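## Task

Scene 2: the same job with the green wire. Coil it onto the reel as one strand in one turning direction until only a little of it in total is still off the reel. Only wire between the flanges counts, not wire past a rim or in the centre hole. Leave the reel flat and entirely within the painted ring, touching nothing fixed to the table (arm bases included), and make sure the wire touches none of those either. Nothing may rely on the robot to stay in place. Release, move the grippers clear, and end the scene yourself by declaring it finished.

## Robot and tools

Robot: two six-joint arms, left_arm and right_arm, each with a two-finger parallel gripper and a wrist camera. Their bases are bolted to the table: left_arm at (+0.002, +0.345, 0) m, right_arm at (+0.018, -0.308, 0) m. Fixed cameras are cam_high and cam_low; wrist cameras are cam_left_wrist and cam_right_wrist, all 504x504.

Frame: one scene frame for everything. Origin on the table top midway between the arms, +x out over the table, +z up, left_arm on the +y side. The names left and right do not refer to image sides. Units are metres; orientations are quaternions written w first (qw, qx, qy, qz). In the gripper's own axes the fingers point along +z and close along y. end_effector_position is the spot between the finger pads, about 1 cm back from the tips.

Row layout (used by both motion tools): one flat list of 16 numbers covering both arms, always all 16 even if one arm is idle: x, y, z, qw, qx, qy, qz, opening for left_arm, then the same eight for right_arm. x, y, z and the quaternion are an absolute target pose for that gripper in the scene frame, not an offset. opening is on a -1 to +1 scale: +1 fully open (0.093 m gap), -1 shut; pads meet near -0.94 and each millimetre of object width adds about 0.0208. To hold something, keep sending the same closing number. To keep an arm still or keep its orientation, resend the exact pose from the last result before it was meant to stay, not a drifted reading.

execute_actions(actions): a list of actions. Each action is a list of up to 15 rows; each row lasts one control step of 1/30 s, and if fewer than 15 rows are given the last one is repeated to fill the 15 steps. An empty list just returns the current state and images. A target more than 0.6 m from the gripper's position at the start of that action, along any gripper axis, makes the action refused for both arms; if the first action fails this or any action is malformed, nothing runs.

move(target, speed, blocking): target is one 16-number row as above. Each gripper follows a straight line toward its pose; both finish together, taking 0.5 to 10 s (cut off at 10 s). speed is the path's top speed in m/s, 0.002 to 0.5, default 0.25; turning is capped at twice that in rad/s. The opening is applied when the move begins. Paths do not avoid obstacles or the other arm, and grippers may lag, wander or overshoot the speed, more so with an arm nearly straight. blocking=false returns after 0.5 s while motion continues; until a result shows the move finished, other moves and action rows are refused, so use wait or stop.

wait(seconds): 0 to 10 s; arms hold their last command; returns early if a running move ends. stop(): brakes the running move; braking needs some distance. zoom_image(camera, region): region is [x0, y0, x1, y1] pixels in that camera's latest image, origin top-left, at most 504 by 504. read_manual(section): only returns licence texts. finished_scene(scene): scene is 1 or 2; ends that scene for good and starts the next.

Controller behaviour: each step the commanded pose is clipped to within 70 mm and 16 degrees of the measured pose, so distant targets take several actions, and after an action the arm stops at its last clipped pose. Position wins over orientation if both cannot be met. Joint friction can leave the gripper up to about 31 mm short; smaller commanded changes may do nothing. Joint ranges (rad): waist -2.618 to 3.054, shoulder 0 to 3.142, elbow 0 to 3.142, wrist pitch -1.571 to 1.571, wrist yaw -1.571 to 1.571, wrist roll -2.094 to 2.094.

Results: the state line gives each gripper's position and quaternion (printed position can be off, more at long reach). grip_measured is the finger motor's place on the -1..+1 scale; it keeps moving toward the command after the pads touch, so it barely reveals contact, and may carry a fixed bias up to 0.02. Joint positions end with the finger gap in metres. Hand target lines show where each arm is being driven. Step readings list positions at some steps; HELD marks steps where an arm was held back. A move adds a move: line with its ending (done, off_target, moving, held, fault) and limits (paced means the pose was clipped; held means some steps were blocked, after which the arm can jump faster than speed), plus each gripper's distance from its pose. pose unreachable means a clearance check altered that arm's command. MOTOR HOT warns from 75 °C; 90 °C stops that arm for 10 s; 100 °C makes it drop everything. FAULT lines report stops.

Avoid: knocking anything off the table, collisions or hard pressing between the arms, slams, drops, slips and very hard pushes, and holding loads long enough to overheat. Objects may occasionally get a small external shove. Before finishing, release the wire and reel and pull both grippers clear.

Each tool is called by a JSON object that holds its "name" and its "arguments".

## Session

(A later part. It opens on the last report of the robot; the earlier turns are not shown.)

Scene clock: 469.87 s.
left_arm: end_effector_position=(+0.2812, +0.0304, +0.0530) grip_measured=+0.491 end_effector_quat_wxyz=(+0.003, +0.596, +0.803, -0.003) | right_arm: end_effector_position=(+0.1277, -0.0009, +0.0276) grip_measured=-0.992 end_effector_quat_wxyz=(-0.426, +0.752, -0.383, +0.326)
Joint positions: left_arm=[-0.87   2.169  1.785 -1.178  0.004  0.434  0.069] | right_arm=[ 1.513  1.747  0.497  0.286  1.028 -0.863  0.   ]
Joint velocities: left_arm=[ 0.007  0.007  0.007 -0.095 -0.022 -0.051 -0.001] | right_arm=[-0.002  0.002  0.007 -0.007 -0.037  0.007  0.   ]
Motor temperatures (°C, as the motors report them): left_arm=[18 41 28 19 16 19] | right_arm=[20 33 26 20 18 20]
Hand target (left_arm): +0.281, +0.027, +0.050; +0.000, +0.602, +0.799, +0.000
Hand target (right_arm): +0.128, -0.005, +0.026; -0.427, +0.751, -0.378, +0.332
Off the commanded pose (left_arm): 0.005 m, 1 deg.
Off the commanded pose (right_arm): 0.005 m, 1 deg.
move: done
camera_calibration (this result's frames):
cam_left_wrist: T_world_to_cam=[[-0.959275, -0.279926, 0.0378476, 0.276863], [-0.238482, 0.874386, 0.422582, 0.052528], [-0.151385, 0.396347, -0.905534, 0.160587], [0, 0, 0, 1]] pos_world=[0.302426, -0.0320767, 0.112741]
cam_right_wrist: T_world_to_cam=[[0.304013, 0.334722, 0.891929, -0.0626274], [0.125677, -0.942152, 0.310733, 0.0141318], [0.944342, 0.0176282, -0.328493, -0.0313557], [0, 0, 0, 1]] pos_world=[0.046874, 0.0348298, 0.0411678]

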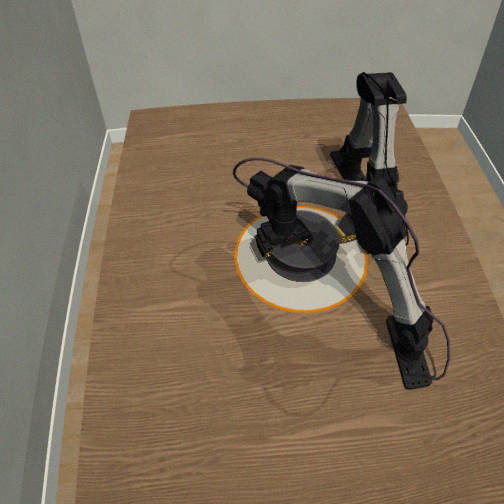

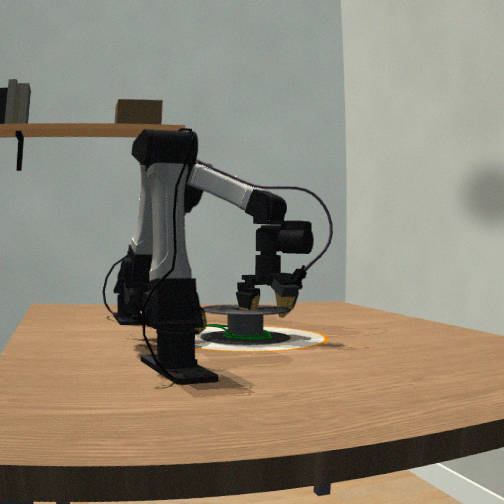

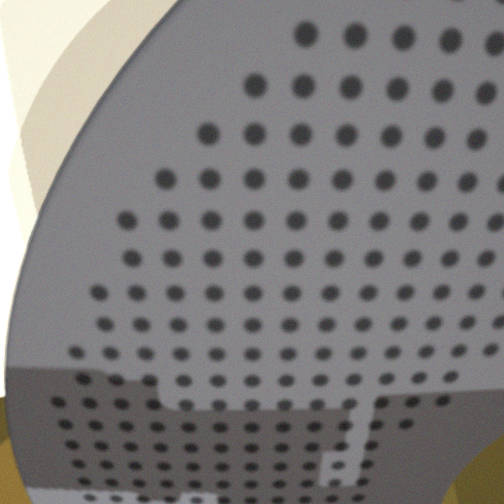

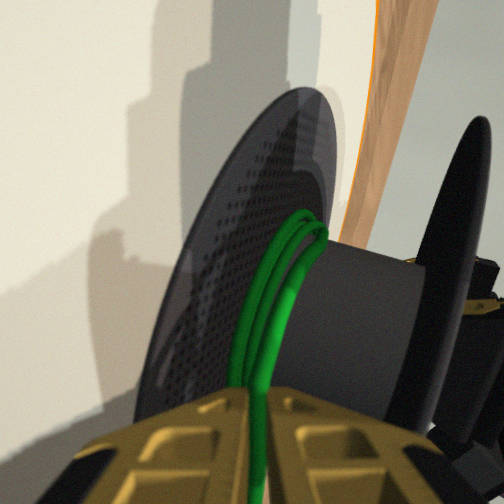

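{"name": "move", "arguments": {"target": [0.282,0.009,0.05,0,0.7071,0.7071,0,0.25,0.147,0.000,0.022,0.4664,-0.7676,0.3483,-0.2684,-1], "speed": 0.04}}

{"name": "zoom_image", "arguments": {"camera": "cam_low", "region": [180,290,264,350]}}

Scene clock: 475.80 s.
left_arm: end_effector_position=(+0.2946, +0.0113, +0.0581) grip_measured=+0.491 end_effector_quat_wxyz=(+0.024, +0.679, +0.734, -0.004) | right_arm: end_effector_position=(+0.1330, +0.0158, +0.0284) grip_measured=-0.992 end_effector_quat_wxyz=(-0.482, +0.771, -0.336, +0.245)
Joint positions: left_arm=[-0.877  2.223  1.891 -1.19   0.004  0.645  0.069] | right_arm=[ 1.413  1.747  0.344  0.772  0.791 -1.152  0.   ]
Joint velocities: left_arm=[-0.007 -0.002 -0.012  0.022 -0.022  0.022  0.   ] | right_arm=[ 0.002  0.002  0.007 -0.007 -0.007 -0.037  0.   ]
Motor temperatures (°C, as the motors report them): left_arm=[18 41 29 19 16 19] | right_arm=[20 33 25 21 18 20]
Hand target (left_arm): +0.282, +0.009, +0.050; +0.001, +0.707, +0.707, -0.000
Hand target (right_arm): +0.145, +0.000, +0.021; -0.467, +0.768, -0.348, +0.267
Off the commanded pose (left_arm): 0.015 m, 5 deg.
Off the commanded pose (right_arm): 0.022 m, 4 deg.
move: off_target (left_arm, right_arm)
camera_calibration (this result's frames):
cam_left_wrist: T_world_to_cam=[[-0.997707, -0.0668443, 0.0105806, 0.294697], [-0.0573065, 0.917608, 0.393333, 0.0180639], [-0.0360009, 0.391825, -0.919335, 0.141543], [0, 0, 0, 1]] pos_world=[0.300152, -0.052337, 0.119902]
cam_right_wrist: T_world_to_cam=[[0.289047, 0.302599, 0.908232, -0.0684333], [0.317983, -0.92521, 0.207057, 0.00597524], [0.902961, 0.228953, -0.363651, -0.0332704], [0, 0, 0, 1]] pos_world=[0.0479223, 0.0338536, 0.0488173]

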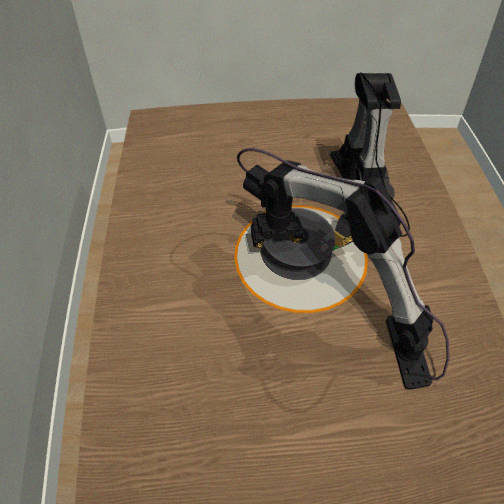

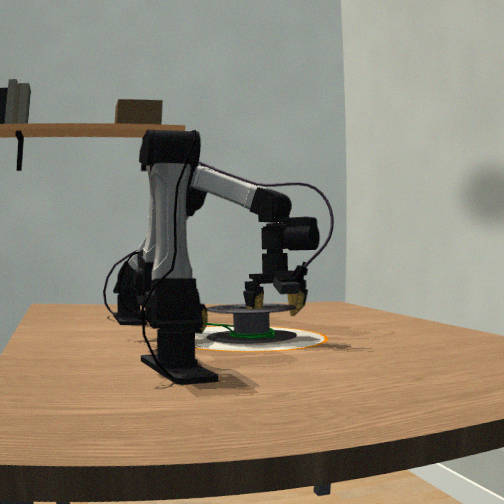

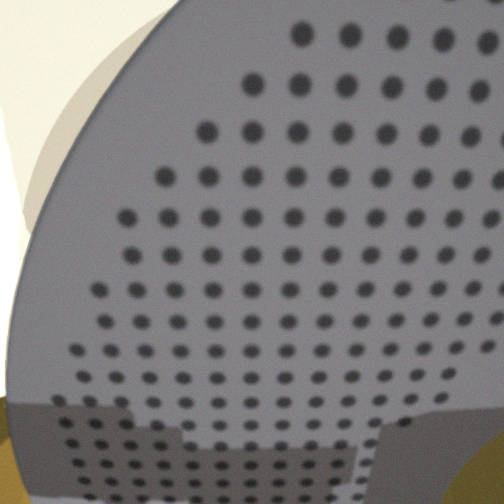

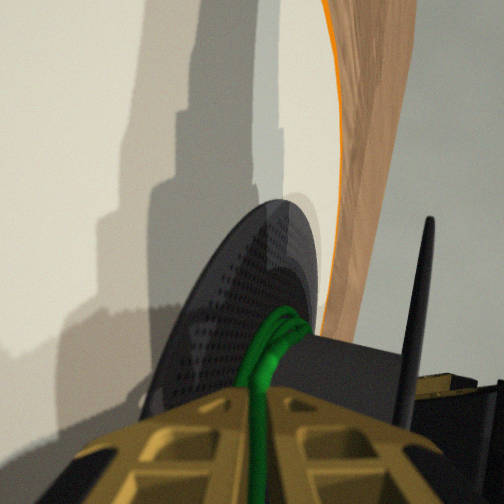

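Region (180, 290, 264, 350) of cam_low's 504x504 image, scaled by 6.000, with more detail than that image has; it fills the top 360 rows of this view, and the rest is white.

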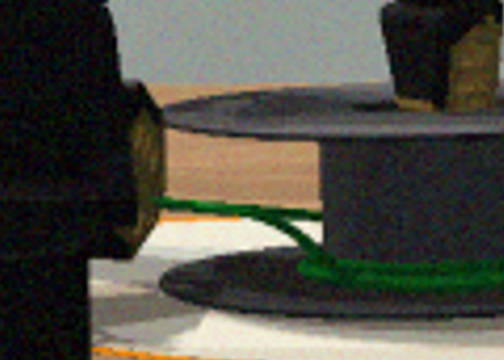

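{"name": "move", "arguments": {"target": [0.291,0.010,0.05,0,0.69,0.7238,0,0.25,0.128,0.006,0.024,0.5155,-0.6951,0.3704,-0.3373,-1], "speed": 0.04}}

{"name": "zoom_image", "arguments": {"camera": "cam_low", "region": [180,290,264,350]}}

Scene clock: 481.83 s.
left_arm: end_effector_position=(+0.2902, +0.0141, +0.0530) grip_measured=+0.491 end_effector_quat_wxyz=(+0.001, +0.683, +0.731, -0.003) | right_arm: end_effector_position=(+0.1330, +0.0003, +0.0272) grip_measured=-0.992 end_effector_quat_wxyz=(-0.511, +0.696, -0.370, +0.344)
Joint positions: left_arm=[-0.879  2.253  1.922 -1.237  0.006  0.651  0.069] | right_arm=[ 1.524  1.963  0.359  0.99   1.137 -1.105  0.   ]
Joint velocities: left_arm=[-0.002 -0.012  0.017 -0.037 -0.051  0.037 -0.   ] | right_arm=[-0.002  0.017 -0.017 -0.007 -0.007  0.007  0.   ]
Motor temperatures (°C, as the motors report them): left_arm=[18 41 29 19 16 19] | right_arm=[20 32 25 22 18 20]
Hand target (left_arm): +0.291, +0.010, +0.050; +0.001, +0.690, +0.724, +0.000
Hand target (right_arm): +0.129, +0.006, +0.025; -0.515, +0.695, -0.370, +0.339
Off the commanded pose (left_arm): 0.005 m, 1 deg.
Off the commanded pose (right_arm): 0.008 m, 1 deg.
move: done
camera_calibration (this result's frames):
cam_left_wrist: T_world_to_cam=[[-0.997447, -0.0589041, 0.0403747, 0.288746], [-0.0361673, 0.904175, 0.425628, 0.00957792], [-0.0615771, 0.423081, -0.903997, 0.141844], [0, 0, 0, 1]] pos_world=[0.297089, -0.0516635, 0.112492]
cam_right_wrist: T_world_to_cam=[[0.169996, 0.196363, 0.965683, -0.0483415], [0.106363, -0.977877, 0.180119, 0.0208016], [0.979688, 0.0720929, -0.187121, -0.0450494], [0, 0, 0, 1]] pos_world=[0.0501397, 0.0330816, 0.0345061]

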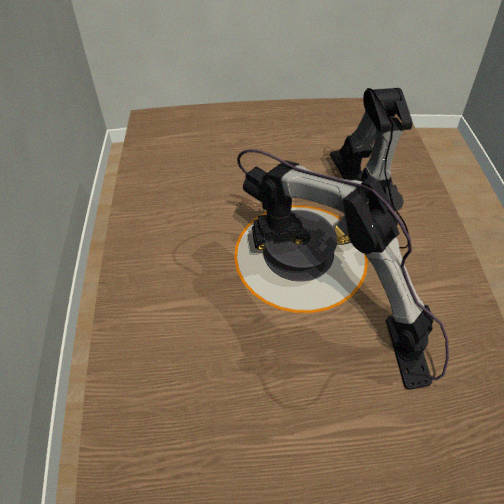

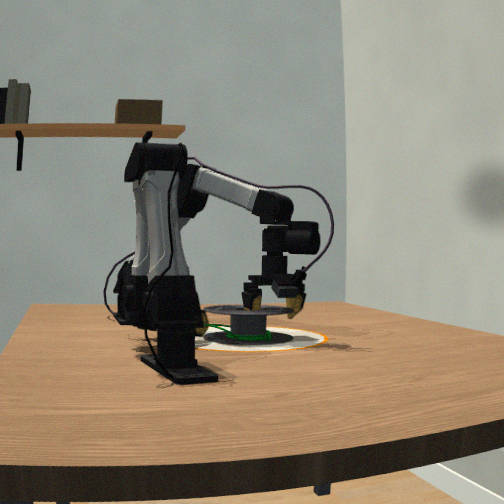

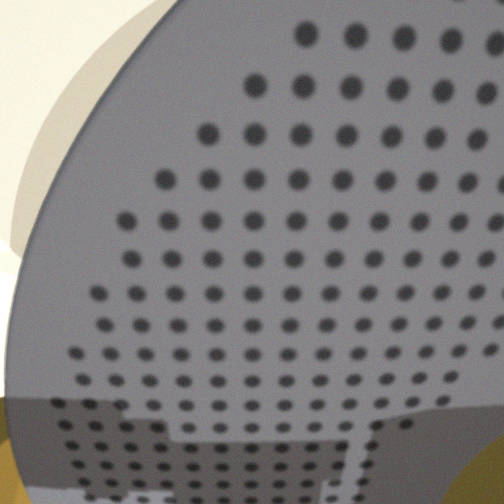

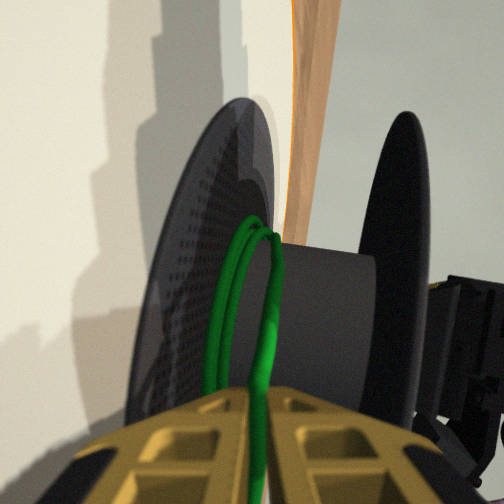

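Region (180, 290, 264, 350) of cam_low's 504x504 image, scaled by 6.000, with more detail than that image has; it fills the top 360 rows of this view, and the rest is white.

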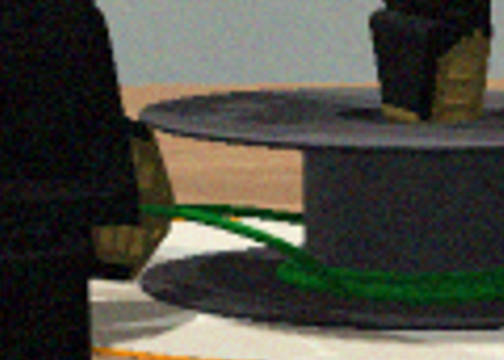

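{"name": "move", "arguments": {"target": [0.289,0.002,0.05,0,0.7373,0.6756,0,0.25,0.143,0.000,0.020,0.5155,-0.6951,0.3704,-0.3373,-1], "speed": 0.03}}

{"name": "zoom_image", "arguments": {"camera": "cam_low", "region": [180,290,264,350]}}

Scene clock: 486.63 s.
left_arm: end_effector_position=(+0.2915, +0.0075, +0.0531) grip_measured=+0.491 end_effector_quat_wxyz=(+0.003, +0.725, +0.688, -0.003) | right_arm: end_effector_position=(+0.1375, +0.0089, +0.0296) grip_measured=-0.992 end_effector_quat_wxyz=(-0.530, +0.687, -0.375, +0.328)
Joint positions: left_arm=[-0.887  2.276  1.96  -1.249  0.006  0.764  0.069] | right_arm=[ 1.497  2.007  0.359  1.131  1.099 -1.157  0.   ]
Joint velocities: left_arm=[ 0.007  0.002  0.032  0.037 -0.051 -0.022 -0.   ] | right_arm=[-0.017  0.002  0.002 -0.037 -0.022  0.022  0.   ]
Motor temperatures (°C, as the motors report them): left_arm=[18 42 29 19 16 19] | right_arm=[20 31 25 23 18 20]
Hand target (left_arm): +0.289, +0.002, +0.050; +0.000, +0.737, +0.676, -0.000
Hand target (right_arm): +0.142, -0.000, +0.020; -0.515, +0.696, -0.371, +0.337
Off the commanded pose (left_arm): 0.007 m, 2 deg.
Off the commanded pose (right_arm): 0.014 m, 2 deg.
move: off_target (right_arm)
camera_calibration (this result's frames):
cam_left_wrist: T_world_to_cam=[[-0.99739, 0.0619734, 0.0370566, 0.288925], [0.0718412, 0.903303, 0.422945, -0.0157259], [-0.00726205, 0.424503, -0.905397, 0.129035], [0, 0, 0, 1]] pos_world=[0.290237, -0.0584763, 0.112773]
cam_right_wrist: T_world_to_cam=[[0.174132, 0.149892, 0.973247, -0.0534916], [0.123605, -0.983857, 0.129411, 0.0275528], [0.976934, 0.0977635, -0.189848, -0.0494223], [0, 0, 0, 1]] pos_world=[0.0541912, 0.0399576, 0.0391122]

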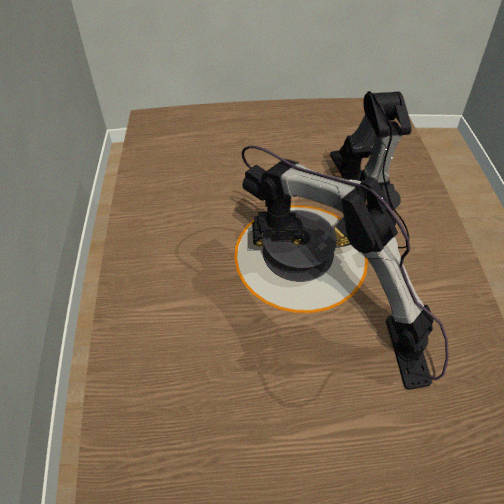

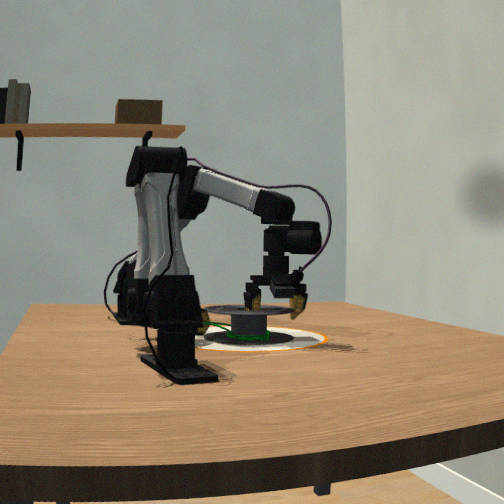

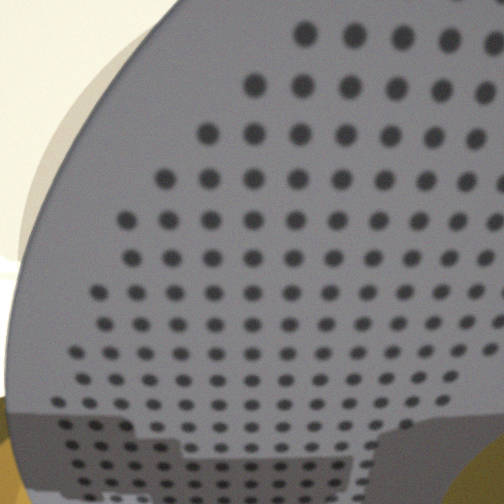

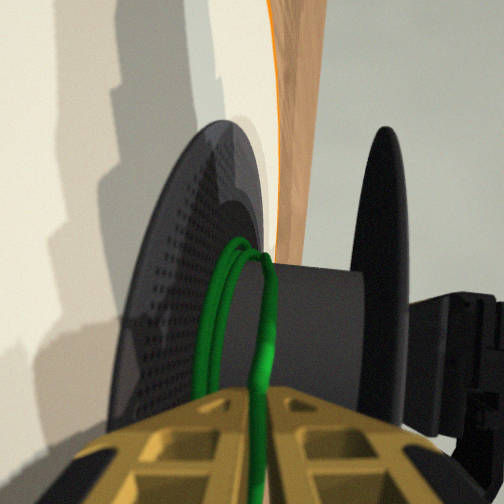

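Region (180, 290, 264, 350) of cam_low's 504x504 image, scaled by 6.000, with more detail than that image has; it fills the top 360 rows of this view, and the rest is white.

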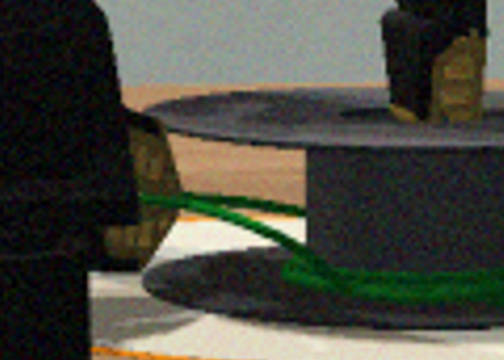

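{"name": "move", "arguments": {"target": [0.290,0.005,0.05,0,0.7254,0.6884,0,0.25,0.136,0.004,0.010,0.5155,-0.6951,0.3704,-0.3373,-1], "speed": 0.03}}

{"name": "zoom_image", "arguments": {"camera": "cam_low", "region": [180,290,264,350]}}

Scene clock: 488.10 s.
left_arm: end_effector_position=(+0.2915, +0.0075, +0.0531) grip_measured=+0.491 end_effector_quat_wxyz=(+0.003, +0.721, +0.693, -0.003) | right_arm: end_effector_position=(+0.1385, +0.0067, +0.0297) grip_measured=-0.992 end_effector_quat_wxyz=(-0.537, +0.673, -0.384, +0.333)
Joint positions: left_arm=[-0.887  2.276  1.96  -1.249  0.006  0.752  0.069] | right_arm=[ 1.502  2.041  0.359  1.188  1.132 -1.154  0.   ]
Joint velocities: left_arm=[ 0.007 -0.017  0.012 -0.081 -0.022  0.022 -0.001] | right_arm=[-0.007 -0.012 -0.017 -0.007 -0.007  0.007  0.   ]
Motor temperatures (°C, as the motors report them): left_arm=[18 42 29 19 16 19] | right_arm=[20 31 25 23 18 20]
Hand target (left_arm): +0.290, +0.005, +0.050; +0.000, +0.725, +0.688, -0.000
Hand target (right_arm): +0.136, +0.002, +0.011; -0.516, +0.695, -0.370, +0.337
Off the commanded pose (left_arm): 0.004 m, 1 deg.
Off the commanded pose (right_arm): 0.020 m, 4 deg.
move: off_target (right_arm)
camera_calibration (this result's frames):
cam_left_wrist: T_world_to_cam=[[-0.998059, 0.0497833, 0.0374252, 0.289127], [0.0609598, 0.90399, 0.423185, -0.012631], [-0.0127645, 0.424645, -0.90527, 0.130601], [0, 0, 0, 1]] pos_world=[0.291003, -0.0584344, 0.112753]
cam_right_wrist: T_world_to_cam=[[0.165426, 0.11982, 0.978916, -0.0521966], [0.0985183, -0.989635, 0.104484, 0.029461], [0.981289, 0.0791568, -0.175516, -0.0510281], [0, 0, 0, 1]] pos_world=[0.0558055, 0.0394491, 0.0390616]

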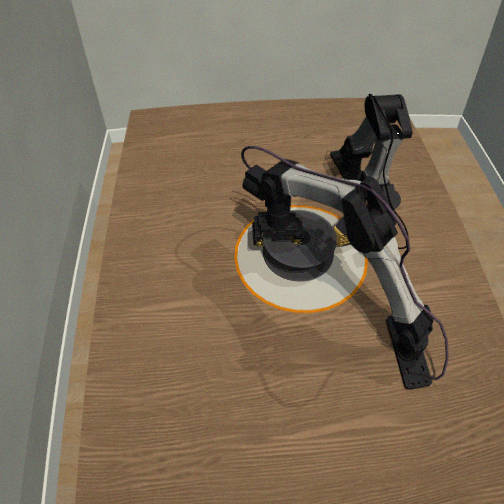

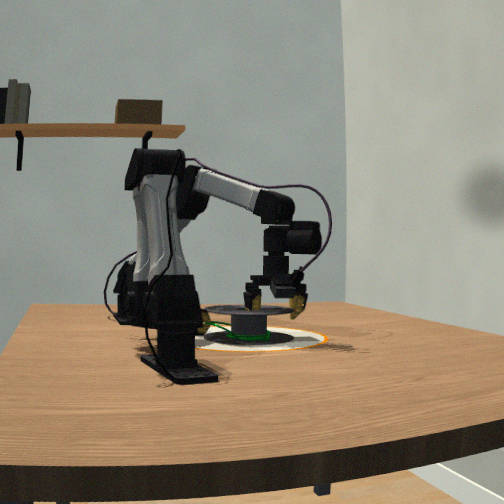

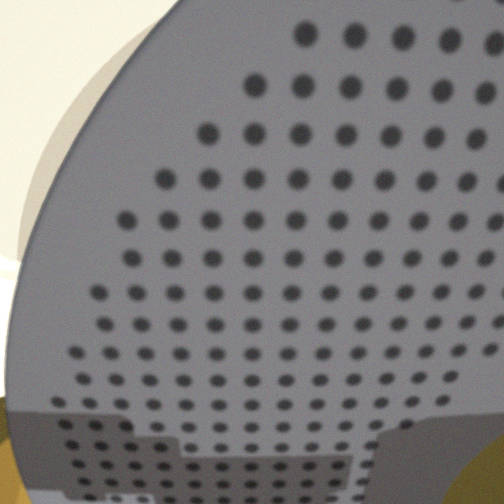

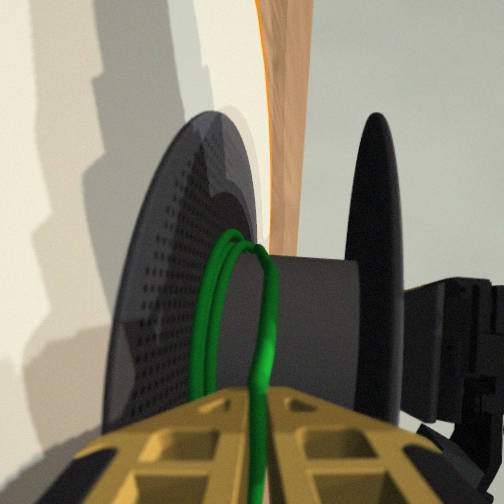

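Region (180, 290, 264, 350) of cam_low's 504x504 image, scaled by 6.000, with more detail than that image has; it fills the top 360 rows of this view, and the rest is white.

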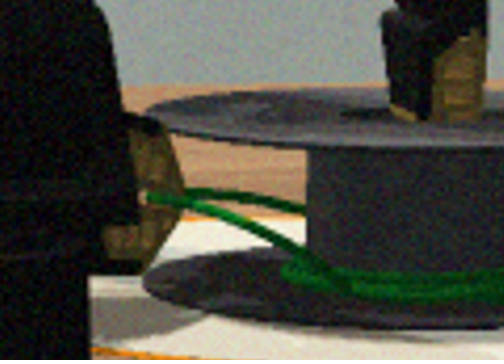

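{"name": "move", "arguments": {"target": [0.290,0.015,0.05,0,0.682,0.7314,0,0.25,0.128,0.000,0.028,0.4329,-0.7232,0.4329,-0.3194,-1], "speed": 0.05}}

{"name": "move", "arguments": {"target": [0.290,0.015,0.05,0,0.682,0.7314,0,0.25,0.128,0.000,0.012,0.4329,-0.7232,0.4329,-0.3194,-1], "speed": 0.03}}

{"name": "zoom_image", "arguments": {"camera": "cam_low", "region": [180,290,264,350]}}

Scene clock: 493.23 s.
left_arm: end_effector_position=(+0.2890, +0.0108, +0.0524) grip_measured=+0.491 end_effector_quat_wxyz=(-0.000, +0.688, +0.726, -0.002) | right_arm: end_effector_position=(+0.1339, -0.0094, +0.0235) grip_measured=-0.992 end_effector_quat_wxyz=(-0.427, +0.721, -0.433, +0.332)
Joint positions: left_arm=[-0.887  2.264  1.938 -1.244  0.004  0.657  0.069] | right_arm=[ 1.51   1.781  0.529  0.189  1.077 -0.685  0.   ]
Joint velocities: left_arm=[-0.007  0.002 -0.017 -0.007  0.081 -0.051  0.   ] | right_arm=[ 0.002  0.002 -0.012 -0.081 -0.022 -0.022  0.   ]
Motor temperatures (°C, as the motors report them): left_arm=[18 43 29 19 16 19] | right_arm=[20 31 25 23 18 20]
Hand target (left_arm): +0.290, +0.015, +0.050; -0.000, +0.682, +0.731, +0.000
Hand target (right_arm): +0.128, -0.002, +0.028; -0.432, +0.724, -0.434, +0.318
Off the commanded pose (left_arm): 0.005 m, 1 deg.
Off the commanded pose (right_arm): 0.012 m, 2 deg.
move: off_target (right_arm)
camera_calibration (this result's frames):
cam_left_wrist: T_world_to_cam=[[-0.998156, -0.0449441, 0.0407889, 0.287398], [-0.0231692, 0.903314, 0.428354, 0.00890775], [-0.0560971, 0.42662, -0.90269, 0.140933], [0, 0, 0, 1]] pos_world=[0.29498, -0.0552544, 0.11168]
cam_right_wrist: T_world_to_cam=[[0.345416, 0.251719, 0.90406, -0.0645421], [0.0295808, -0.965797, 0.257606, 0.0205062], [0.937983, -0.0622385, -0.341048, -0.0379871], [0, 0, 0, 1]] pos_world=[0.0573186, 0.033687, 0.040112]

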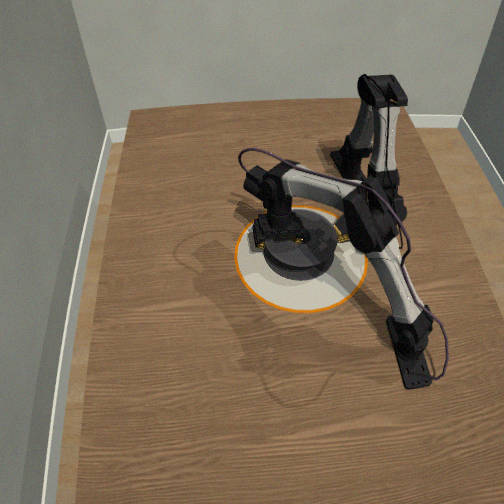

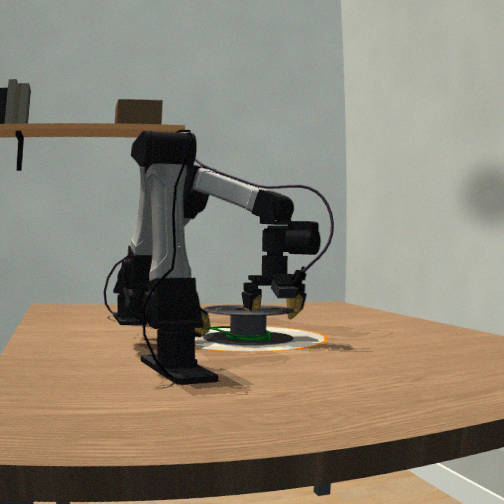

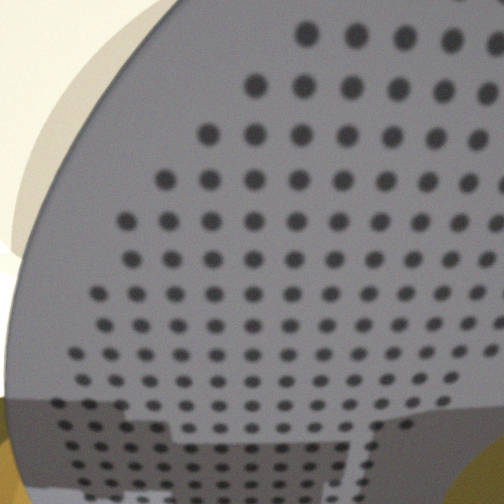

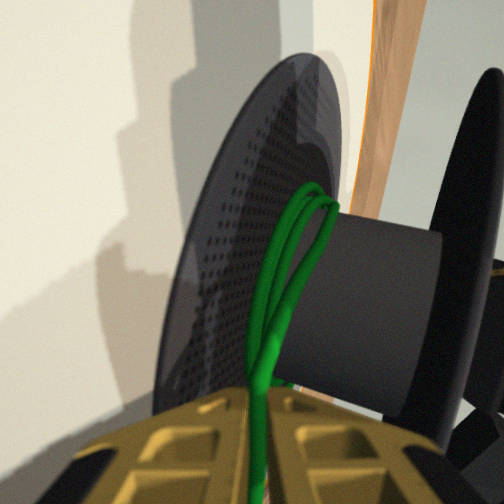

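Scene clock: 494.00 s.
left_arm: end_effector_position=(+0.2890, +0.0108, +0.0524) grip_measured=+0.491 end_effector_quat_wxyz=(-0.000, +0.688, +0.726, -0.002) | right_arm: end_effector_position=(+0.1336, -0.0069, +0.0154) grip_measured=-0.992 end_effector_quat_wxyz=(-0.429, +0.720, -0.434, +0.331)
Joint positions: left_arm=[-0.887  2.264  1.938 -1.244  0.004  0.657  0.069] | right_arm=[ 1.51   1.825  0.529  0.239  1.077 -0.684  0.   ]
Joint velocities: left_arm=[-0.022 -0.007  0.007 -0.051 -0.037 -0.007  0.   ] | right_arm=[-0.007 -0.007  0.012  0.022 -0.007 -0.007  0.   ]
Motor temperatures (°C, as the motors report them): left_arm=[18 43 29 19 16 19] | right_arm=[20 31 25 23 18 20]
Hand target (left_arm): +0.290, +0.015, +0.050; -0.000, +0.682, +0.731, -0.000
Hand target (right_arm): +0.128, -0.000, +0.012; -0.433, +0.723, -0.433, +0.320
Off the commanded pose (left_arm): 0.005 m, 1 deg.
Off the commanded pose (right_arm): 0.010 m, 1 deg.
move: done
camera_calibration (this result's frames):
cam_left_wrist: T_world_to_cam=[[-0.998156, -0.0449441, 0.0407889, 0.287398], [-0.0231692, 0.903314, 0.428354, 0.00890775], [-0.0560971, 0.42662, -0.90269, 0.140933], [0, 0, 0, 1]] pos_world=[0.29498, -0.0552544, 0.11168]
cam_right_wrist: T_world_to_cam=[[0.346417, 0.245875, 0.905285, -0.0579713], [0.0293717, -0.967409, 0.251509, 0.0251133], [0.937621, -0.0605373, -0.342349, -0.0402389], [0, 0, 0, 1]] pos_world=[0.0570735, 0.0361126, 0.0323886]

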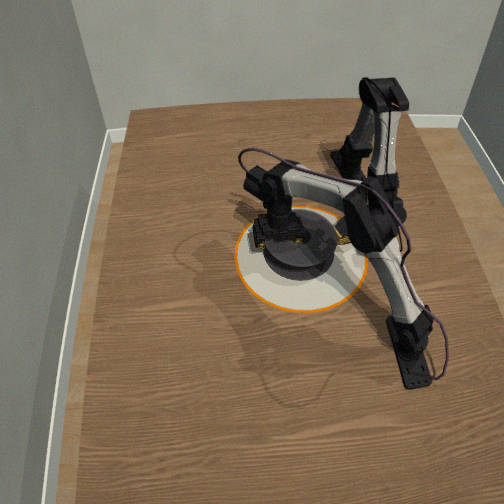

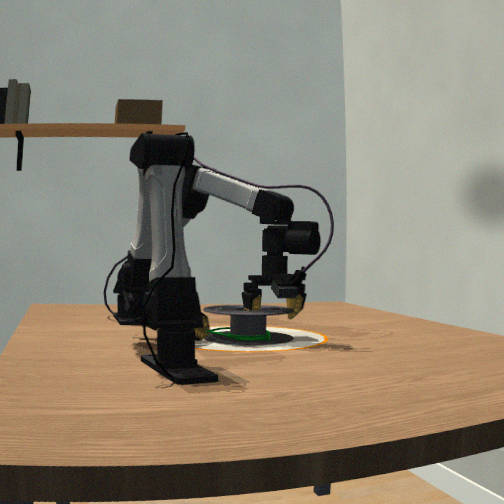

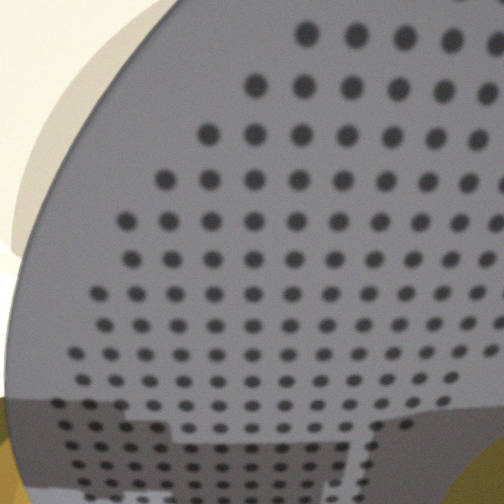

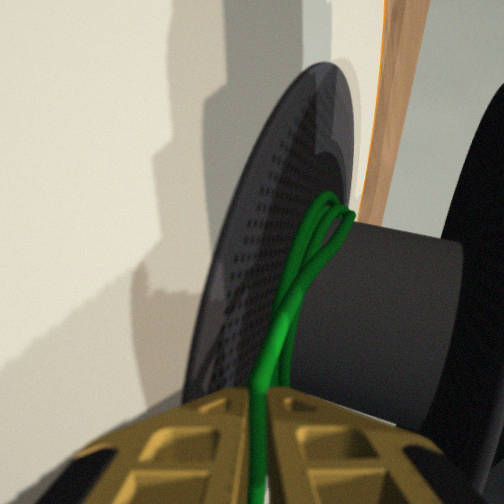

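Region (180, 290, 264, 350) of cam_low's 504x504 image, scaled by 6.000, with more detail than that image has; it fills the top 360 rows of this view, and the rest is white.

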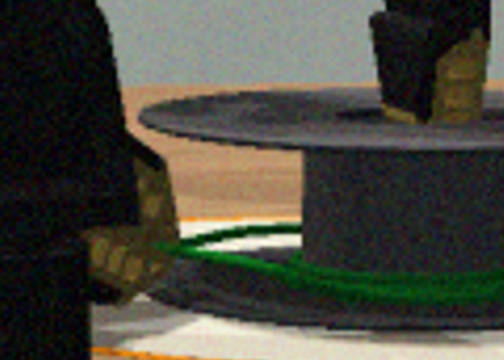

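{"name": "move", "arguments": {"target": [0.289,0.001,0.05,0,0.7314,0.682,0,0.25,0.146,-0.001,0.017,0.4329,-0.7232,0.4329,-0.3194,-1], "speed": 0.03}}

{"name": "zoom_image", "arguments": {"camera": "cam_low", "region": [180,290,264,350]}}

Scene clock: 497.17 s.
left_arm: end_effector_position=(+0.2904, +0.0061, +0.0532) grip_measured=+0.491 end_effector_quat_wxyz=(+0.002, +0.724, +0.690, -0.002) | right_arm: end_effector_position=(+0.1423, +0.0048, +0.0191) grip_measured=-0.992 end_effector_quat_wxyz=(-0.436, +0.723, -0.432, +0.319)
Joint positions: left_arm=[-0.891  2.28   1.967 -1.253  0.004  0.754  0.069] | right_arm=[ 1.465  1.825  0.529  0.345  1.034 -0.787  0.   ]
Joint velocities: left_arm=[ 0.007 -0.002  0.002  0.051  0.007  0.095 -0.001] | right_arm=[-0.002 -0.002 -0.002  0.081 -0.022  0.051  0.   ]
Motor temperatures (°C, as the motors report them): left_arm=[18 43 29 19 16 19] | right_arm=[20 31 25 23 18 20]
Hand target (left_arm): +0.289, +0.001, +0.050; +0.000, +0.731, +0.682, -0.000
Hand target (right_arm): +0.146, -0.001, +0.017; -0.432, +0.723, -0.433, +0.319
Off the commanded pose (left_arm): 0.006 m, 1 deg.
Off the commanded pose (right_arm): 0.007 m, 0 deg.
move: done
camera_calibration (this result's frames):
cam_left_wrist: T_world_to_cam=[[-0.997679, 0.0569273, 0.0373562, 0.287937], [0.0674214, 0.902613, 0.42514, -0.0132722], [-0.00951609, 0.426672, -0.904356, 0.130264], [0, 0, 0, 1]] pos_world=[0.289403, -0.0599916, 0.112691]
cam_right_wrist: T_world_to_cam=[[0.350883, 0.238784, 0.905463, -0.0677629], [0.0522322, -0.970427, 0.235676, 0.0323333], [0.934961, -0.0354003, -0.352979, -0.0459601], [0, 0, 0, 1]] pos_world=[0.0650589, 0.0459308, 0.0375137]

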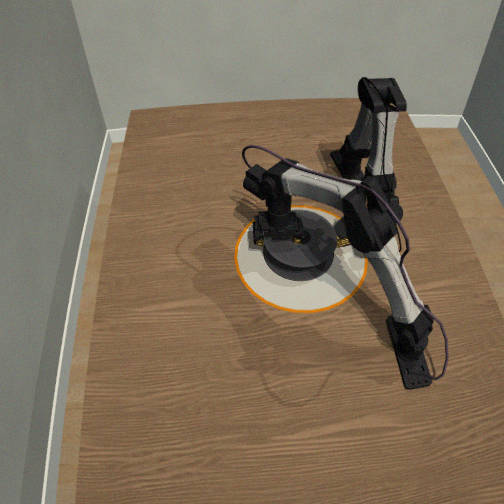

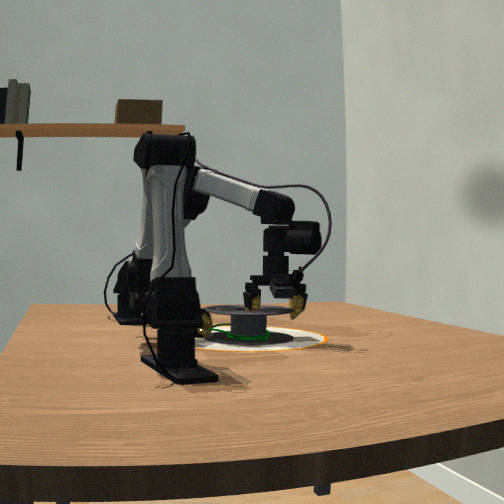

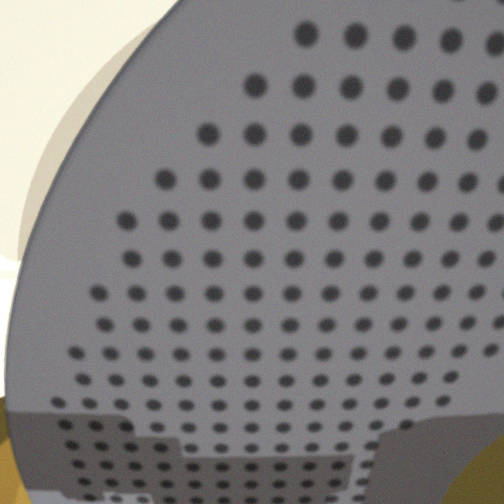

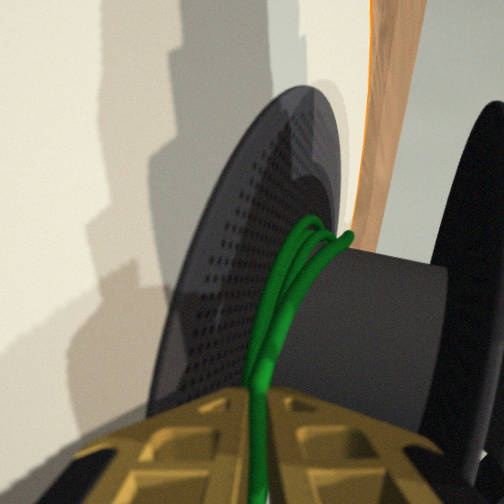

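Region (180, 290, 264, 350) of cam_low's 504x504 image, scaled by 6.000, with more detail than that image has; it fills the top 360 rows of this view, and the rest is white.

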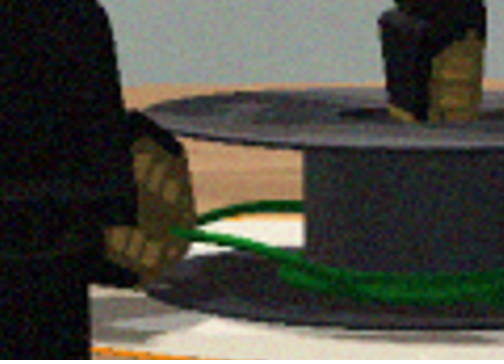

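{"name": "move", "arguments": {"target": [0.285,-0.006,0.05,0,0.7716,0.6361,0,0.25,0.157,0.000,0.016,0.4329,-0.7232,0.4329,-0.3194,-1], "speed": 0.03}}

{"name": "zoom_image", "arguments": {"camera": "cam_low", "region": [180,290,264,350]}}

Scene clock: 502.00 s.
left_arm: end_effector_position=(+0.2923, -0.0005, +0.0557) grip_measured=+0.491 end_effector_quat_wxyz=(+0.011, +0.757, +0.654, +0.002) | right_arm: end_effector_position=(+0.1474, +0.0099, +0.0172) grip_measured=-0.992 end_effector_quat_wxyz=(-0.437, +0.731, -0.427, +0.304)
Joint positions: left_arm=[-0.901  2.289  1.992 -1.252 -0.003  0.843  0.069] | right_arm=[ 1.431  1.825  0.515  0.42   0.979 -0.854  0.   ]
Joint velocities: left_arm=[ 0.007 -0.007  0.017 -0.007  0.007  0.007  0.   ] | right_arm=[-0.007 -0.012 -0.012  0.022  0.007 -0.037  0.   ]
Motor temperatures (°C, as the motors report them): left_arm=[18 44 29 19 16 19] | right_arm=[20 31 24 23 18 20]
Hand target (left_arm): +0.285, -0.006, +0.050; +0.000, +0.771, +0.636, +0.000
Hand target (right_arm): +0.156, +0.000, +0.016; -0.432, +0.724, -0.433, +0.319
Off the commanded pose (left_arm): 0.011 m, 3 deg.
Off the commanded pose (right_arm): 0.014 m, 2 deg.
move: off_target (left_arm, right_arm)
camera_calibration (this result's frames):
cam_left_wrist: T_world_to_cam=[[-0.987822, 0.15444, 0.0188647, 0.288359], [0.147988, 0.895208, 0.42036, -0.0317653], [0.0480327, 0.418033, -0.907161, 0.118743], [0, 0, 0, 1]] pos_world=[0.283845, -0.065736, 0.115632]
cam_right_wrist: T_world_to_cam=[[0.363989, 0.246028, 0.898322, -0.0709603], [0.0848181, -0.96923, 0.231081, 0.0327013], [0.927533, -0.00791699, -0.373657, -0.0500863], [0, 0, 0, 1]] pos_world=[0.0695118, 0.0487568, 0.0374735]

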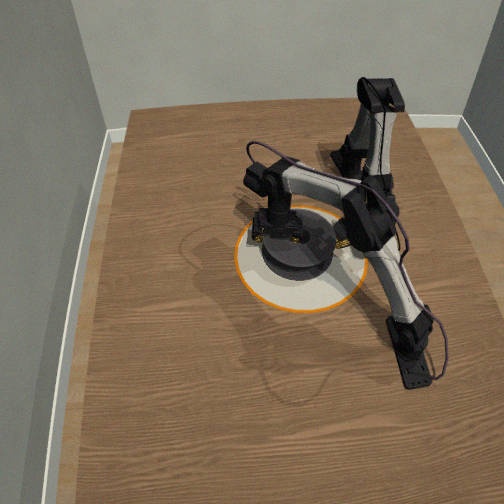

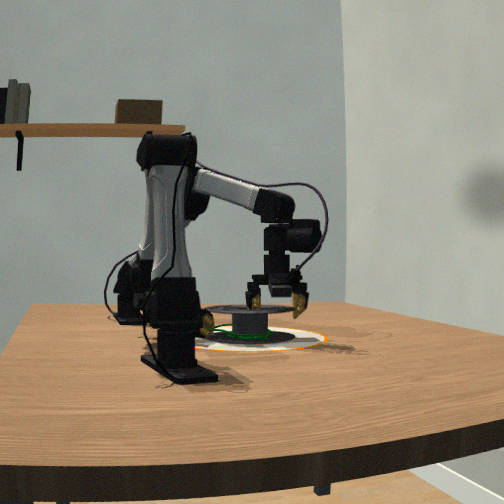

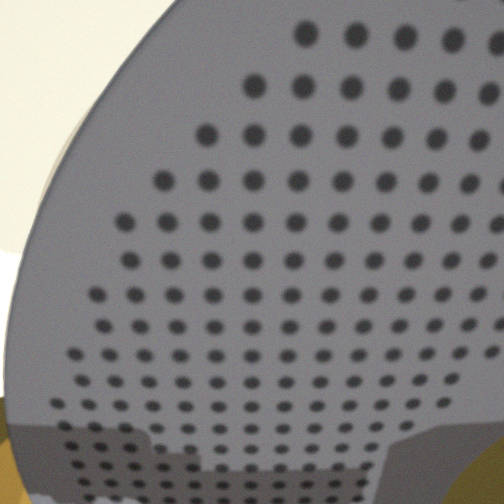

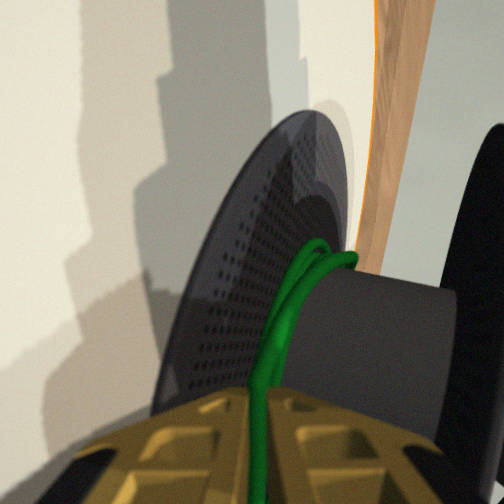

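Region (180, 290, 264, 350) of cam_low's 504x504 image, scaled by 6.000, with more detail than that image has; it fills the top 360 rows of this view, and the rest is white.

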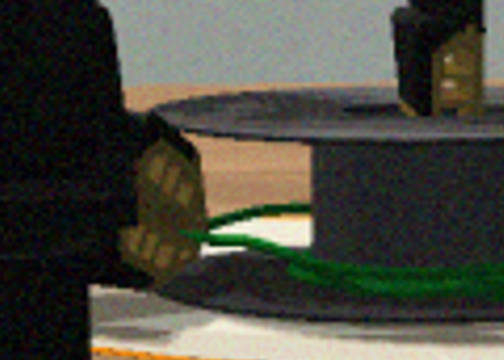

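{"name": "move", "arguments": {"target": [0.287,0.012,0.05,0,0.6884,0.7254,0,0.25,0.126,0.000,0.024,0.4329,-0.7232,0.4329,-0.3194,-1], "speed": 0.06}}

Scene clock: 509.23 s.
left_arm: end_effector_position=(+0.2848, +0.0089, +0.0524) grip_measured=+0.491 end_effector_quat_wxyz=(-0.003, +0.696, +0.718, +0.002) | right_arm: end_effector_position=(+0.1301, -0.0069, +0.0151) grip_measured=-0.992 end_effector_quat_wxyz=(-0.422, +0.728, -0.430, +0.326)
Joint positions: left_arm=[-0.9    2.266  1.94  -1.252 -0.003  0.667  0.069] | right_arm=[ 1.516  1.811  0.534  0.2    1.059 -0.677  0.   ]
Joint velocities: left_arm=[-0.007 -0.002 -0.012 -0.037 -0.037  0.007 -0.   ] | right_arm=[-0.012 -0.002 -0.007 -0.037 -0.051  0.022  0.   ]
Motor temperatures (°C, as the motors report them): left_arm=[18 44 29 19 16 19] | right_arm=[20 31 24 23 18 20]
Hand target (left_arm): +0.287, +0.012, +0.050; -0.000, +0.688, +0.725, +0.000
Hand target (right_arm): +0.127, -0.000, +0.025; -0.433, +0.723, -0.432, +0.321
Off the commanded pose (left_arm): 0.004 m, 1 deg.
Off the commanded pose (right_arm): 0.012 m, 2 deg.
move: off_target (right_arm)
camera_calibration (this result's frames):
cam_left_wrist: T_world_to_cam=[[-0.998992, -0.022455, 0.0388705, 0.28329], [-0.00320316, 0.899349, 0.43722, 0.00444731], [-0.0447759, 0.436655, -0.898514, 0.137926], [0, 0, 0, 1]] pos_world=[0.289194, -0.0578645, 0.110972]
cam_right_wrist: T_world_to_cam=[[0.357041, 0.264152, 0.89596, -0.0576399], [0.0458688, -0.962982, 0.265633, 0.0229263], [0.932962, -0.0537454, -0.355941, -0.0362511], [0, 0, 0, 1]] pos_world=[0.0533491, 0.035355, 0.0326499]

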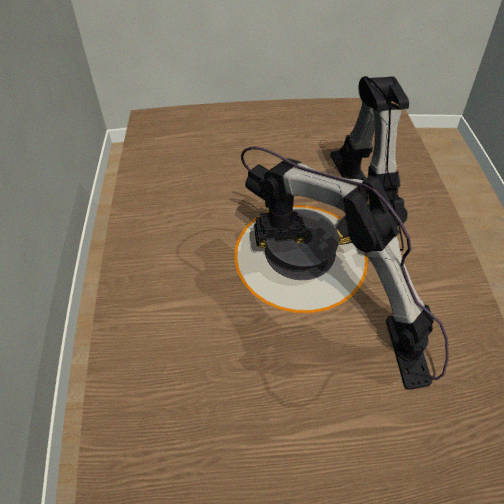

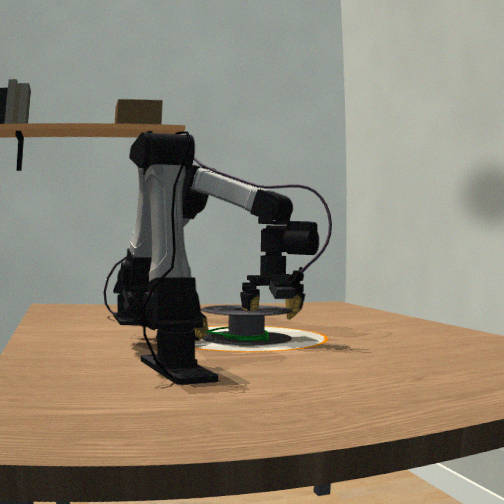

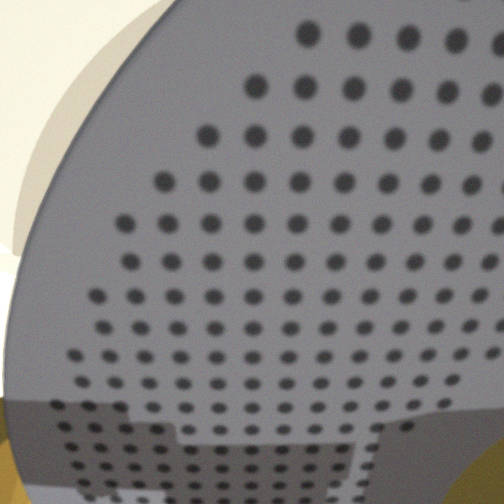

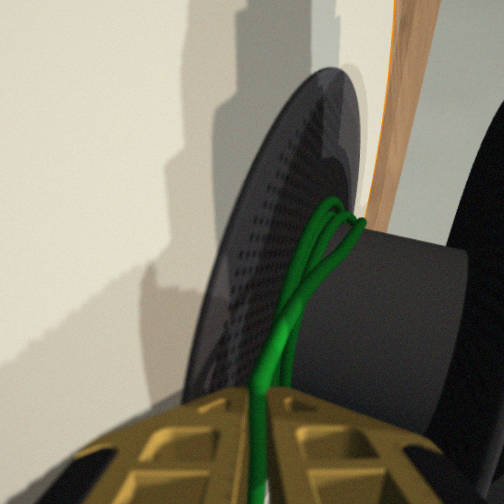

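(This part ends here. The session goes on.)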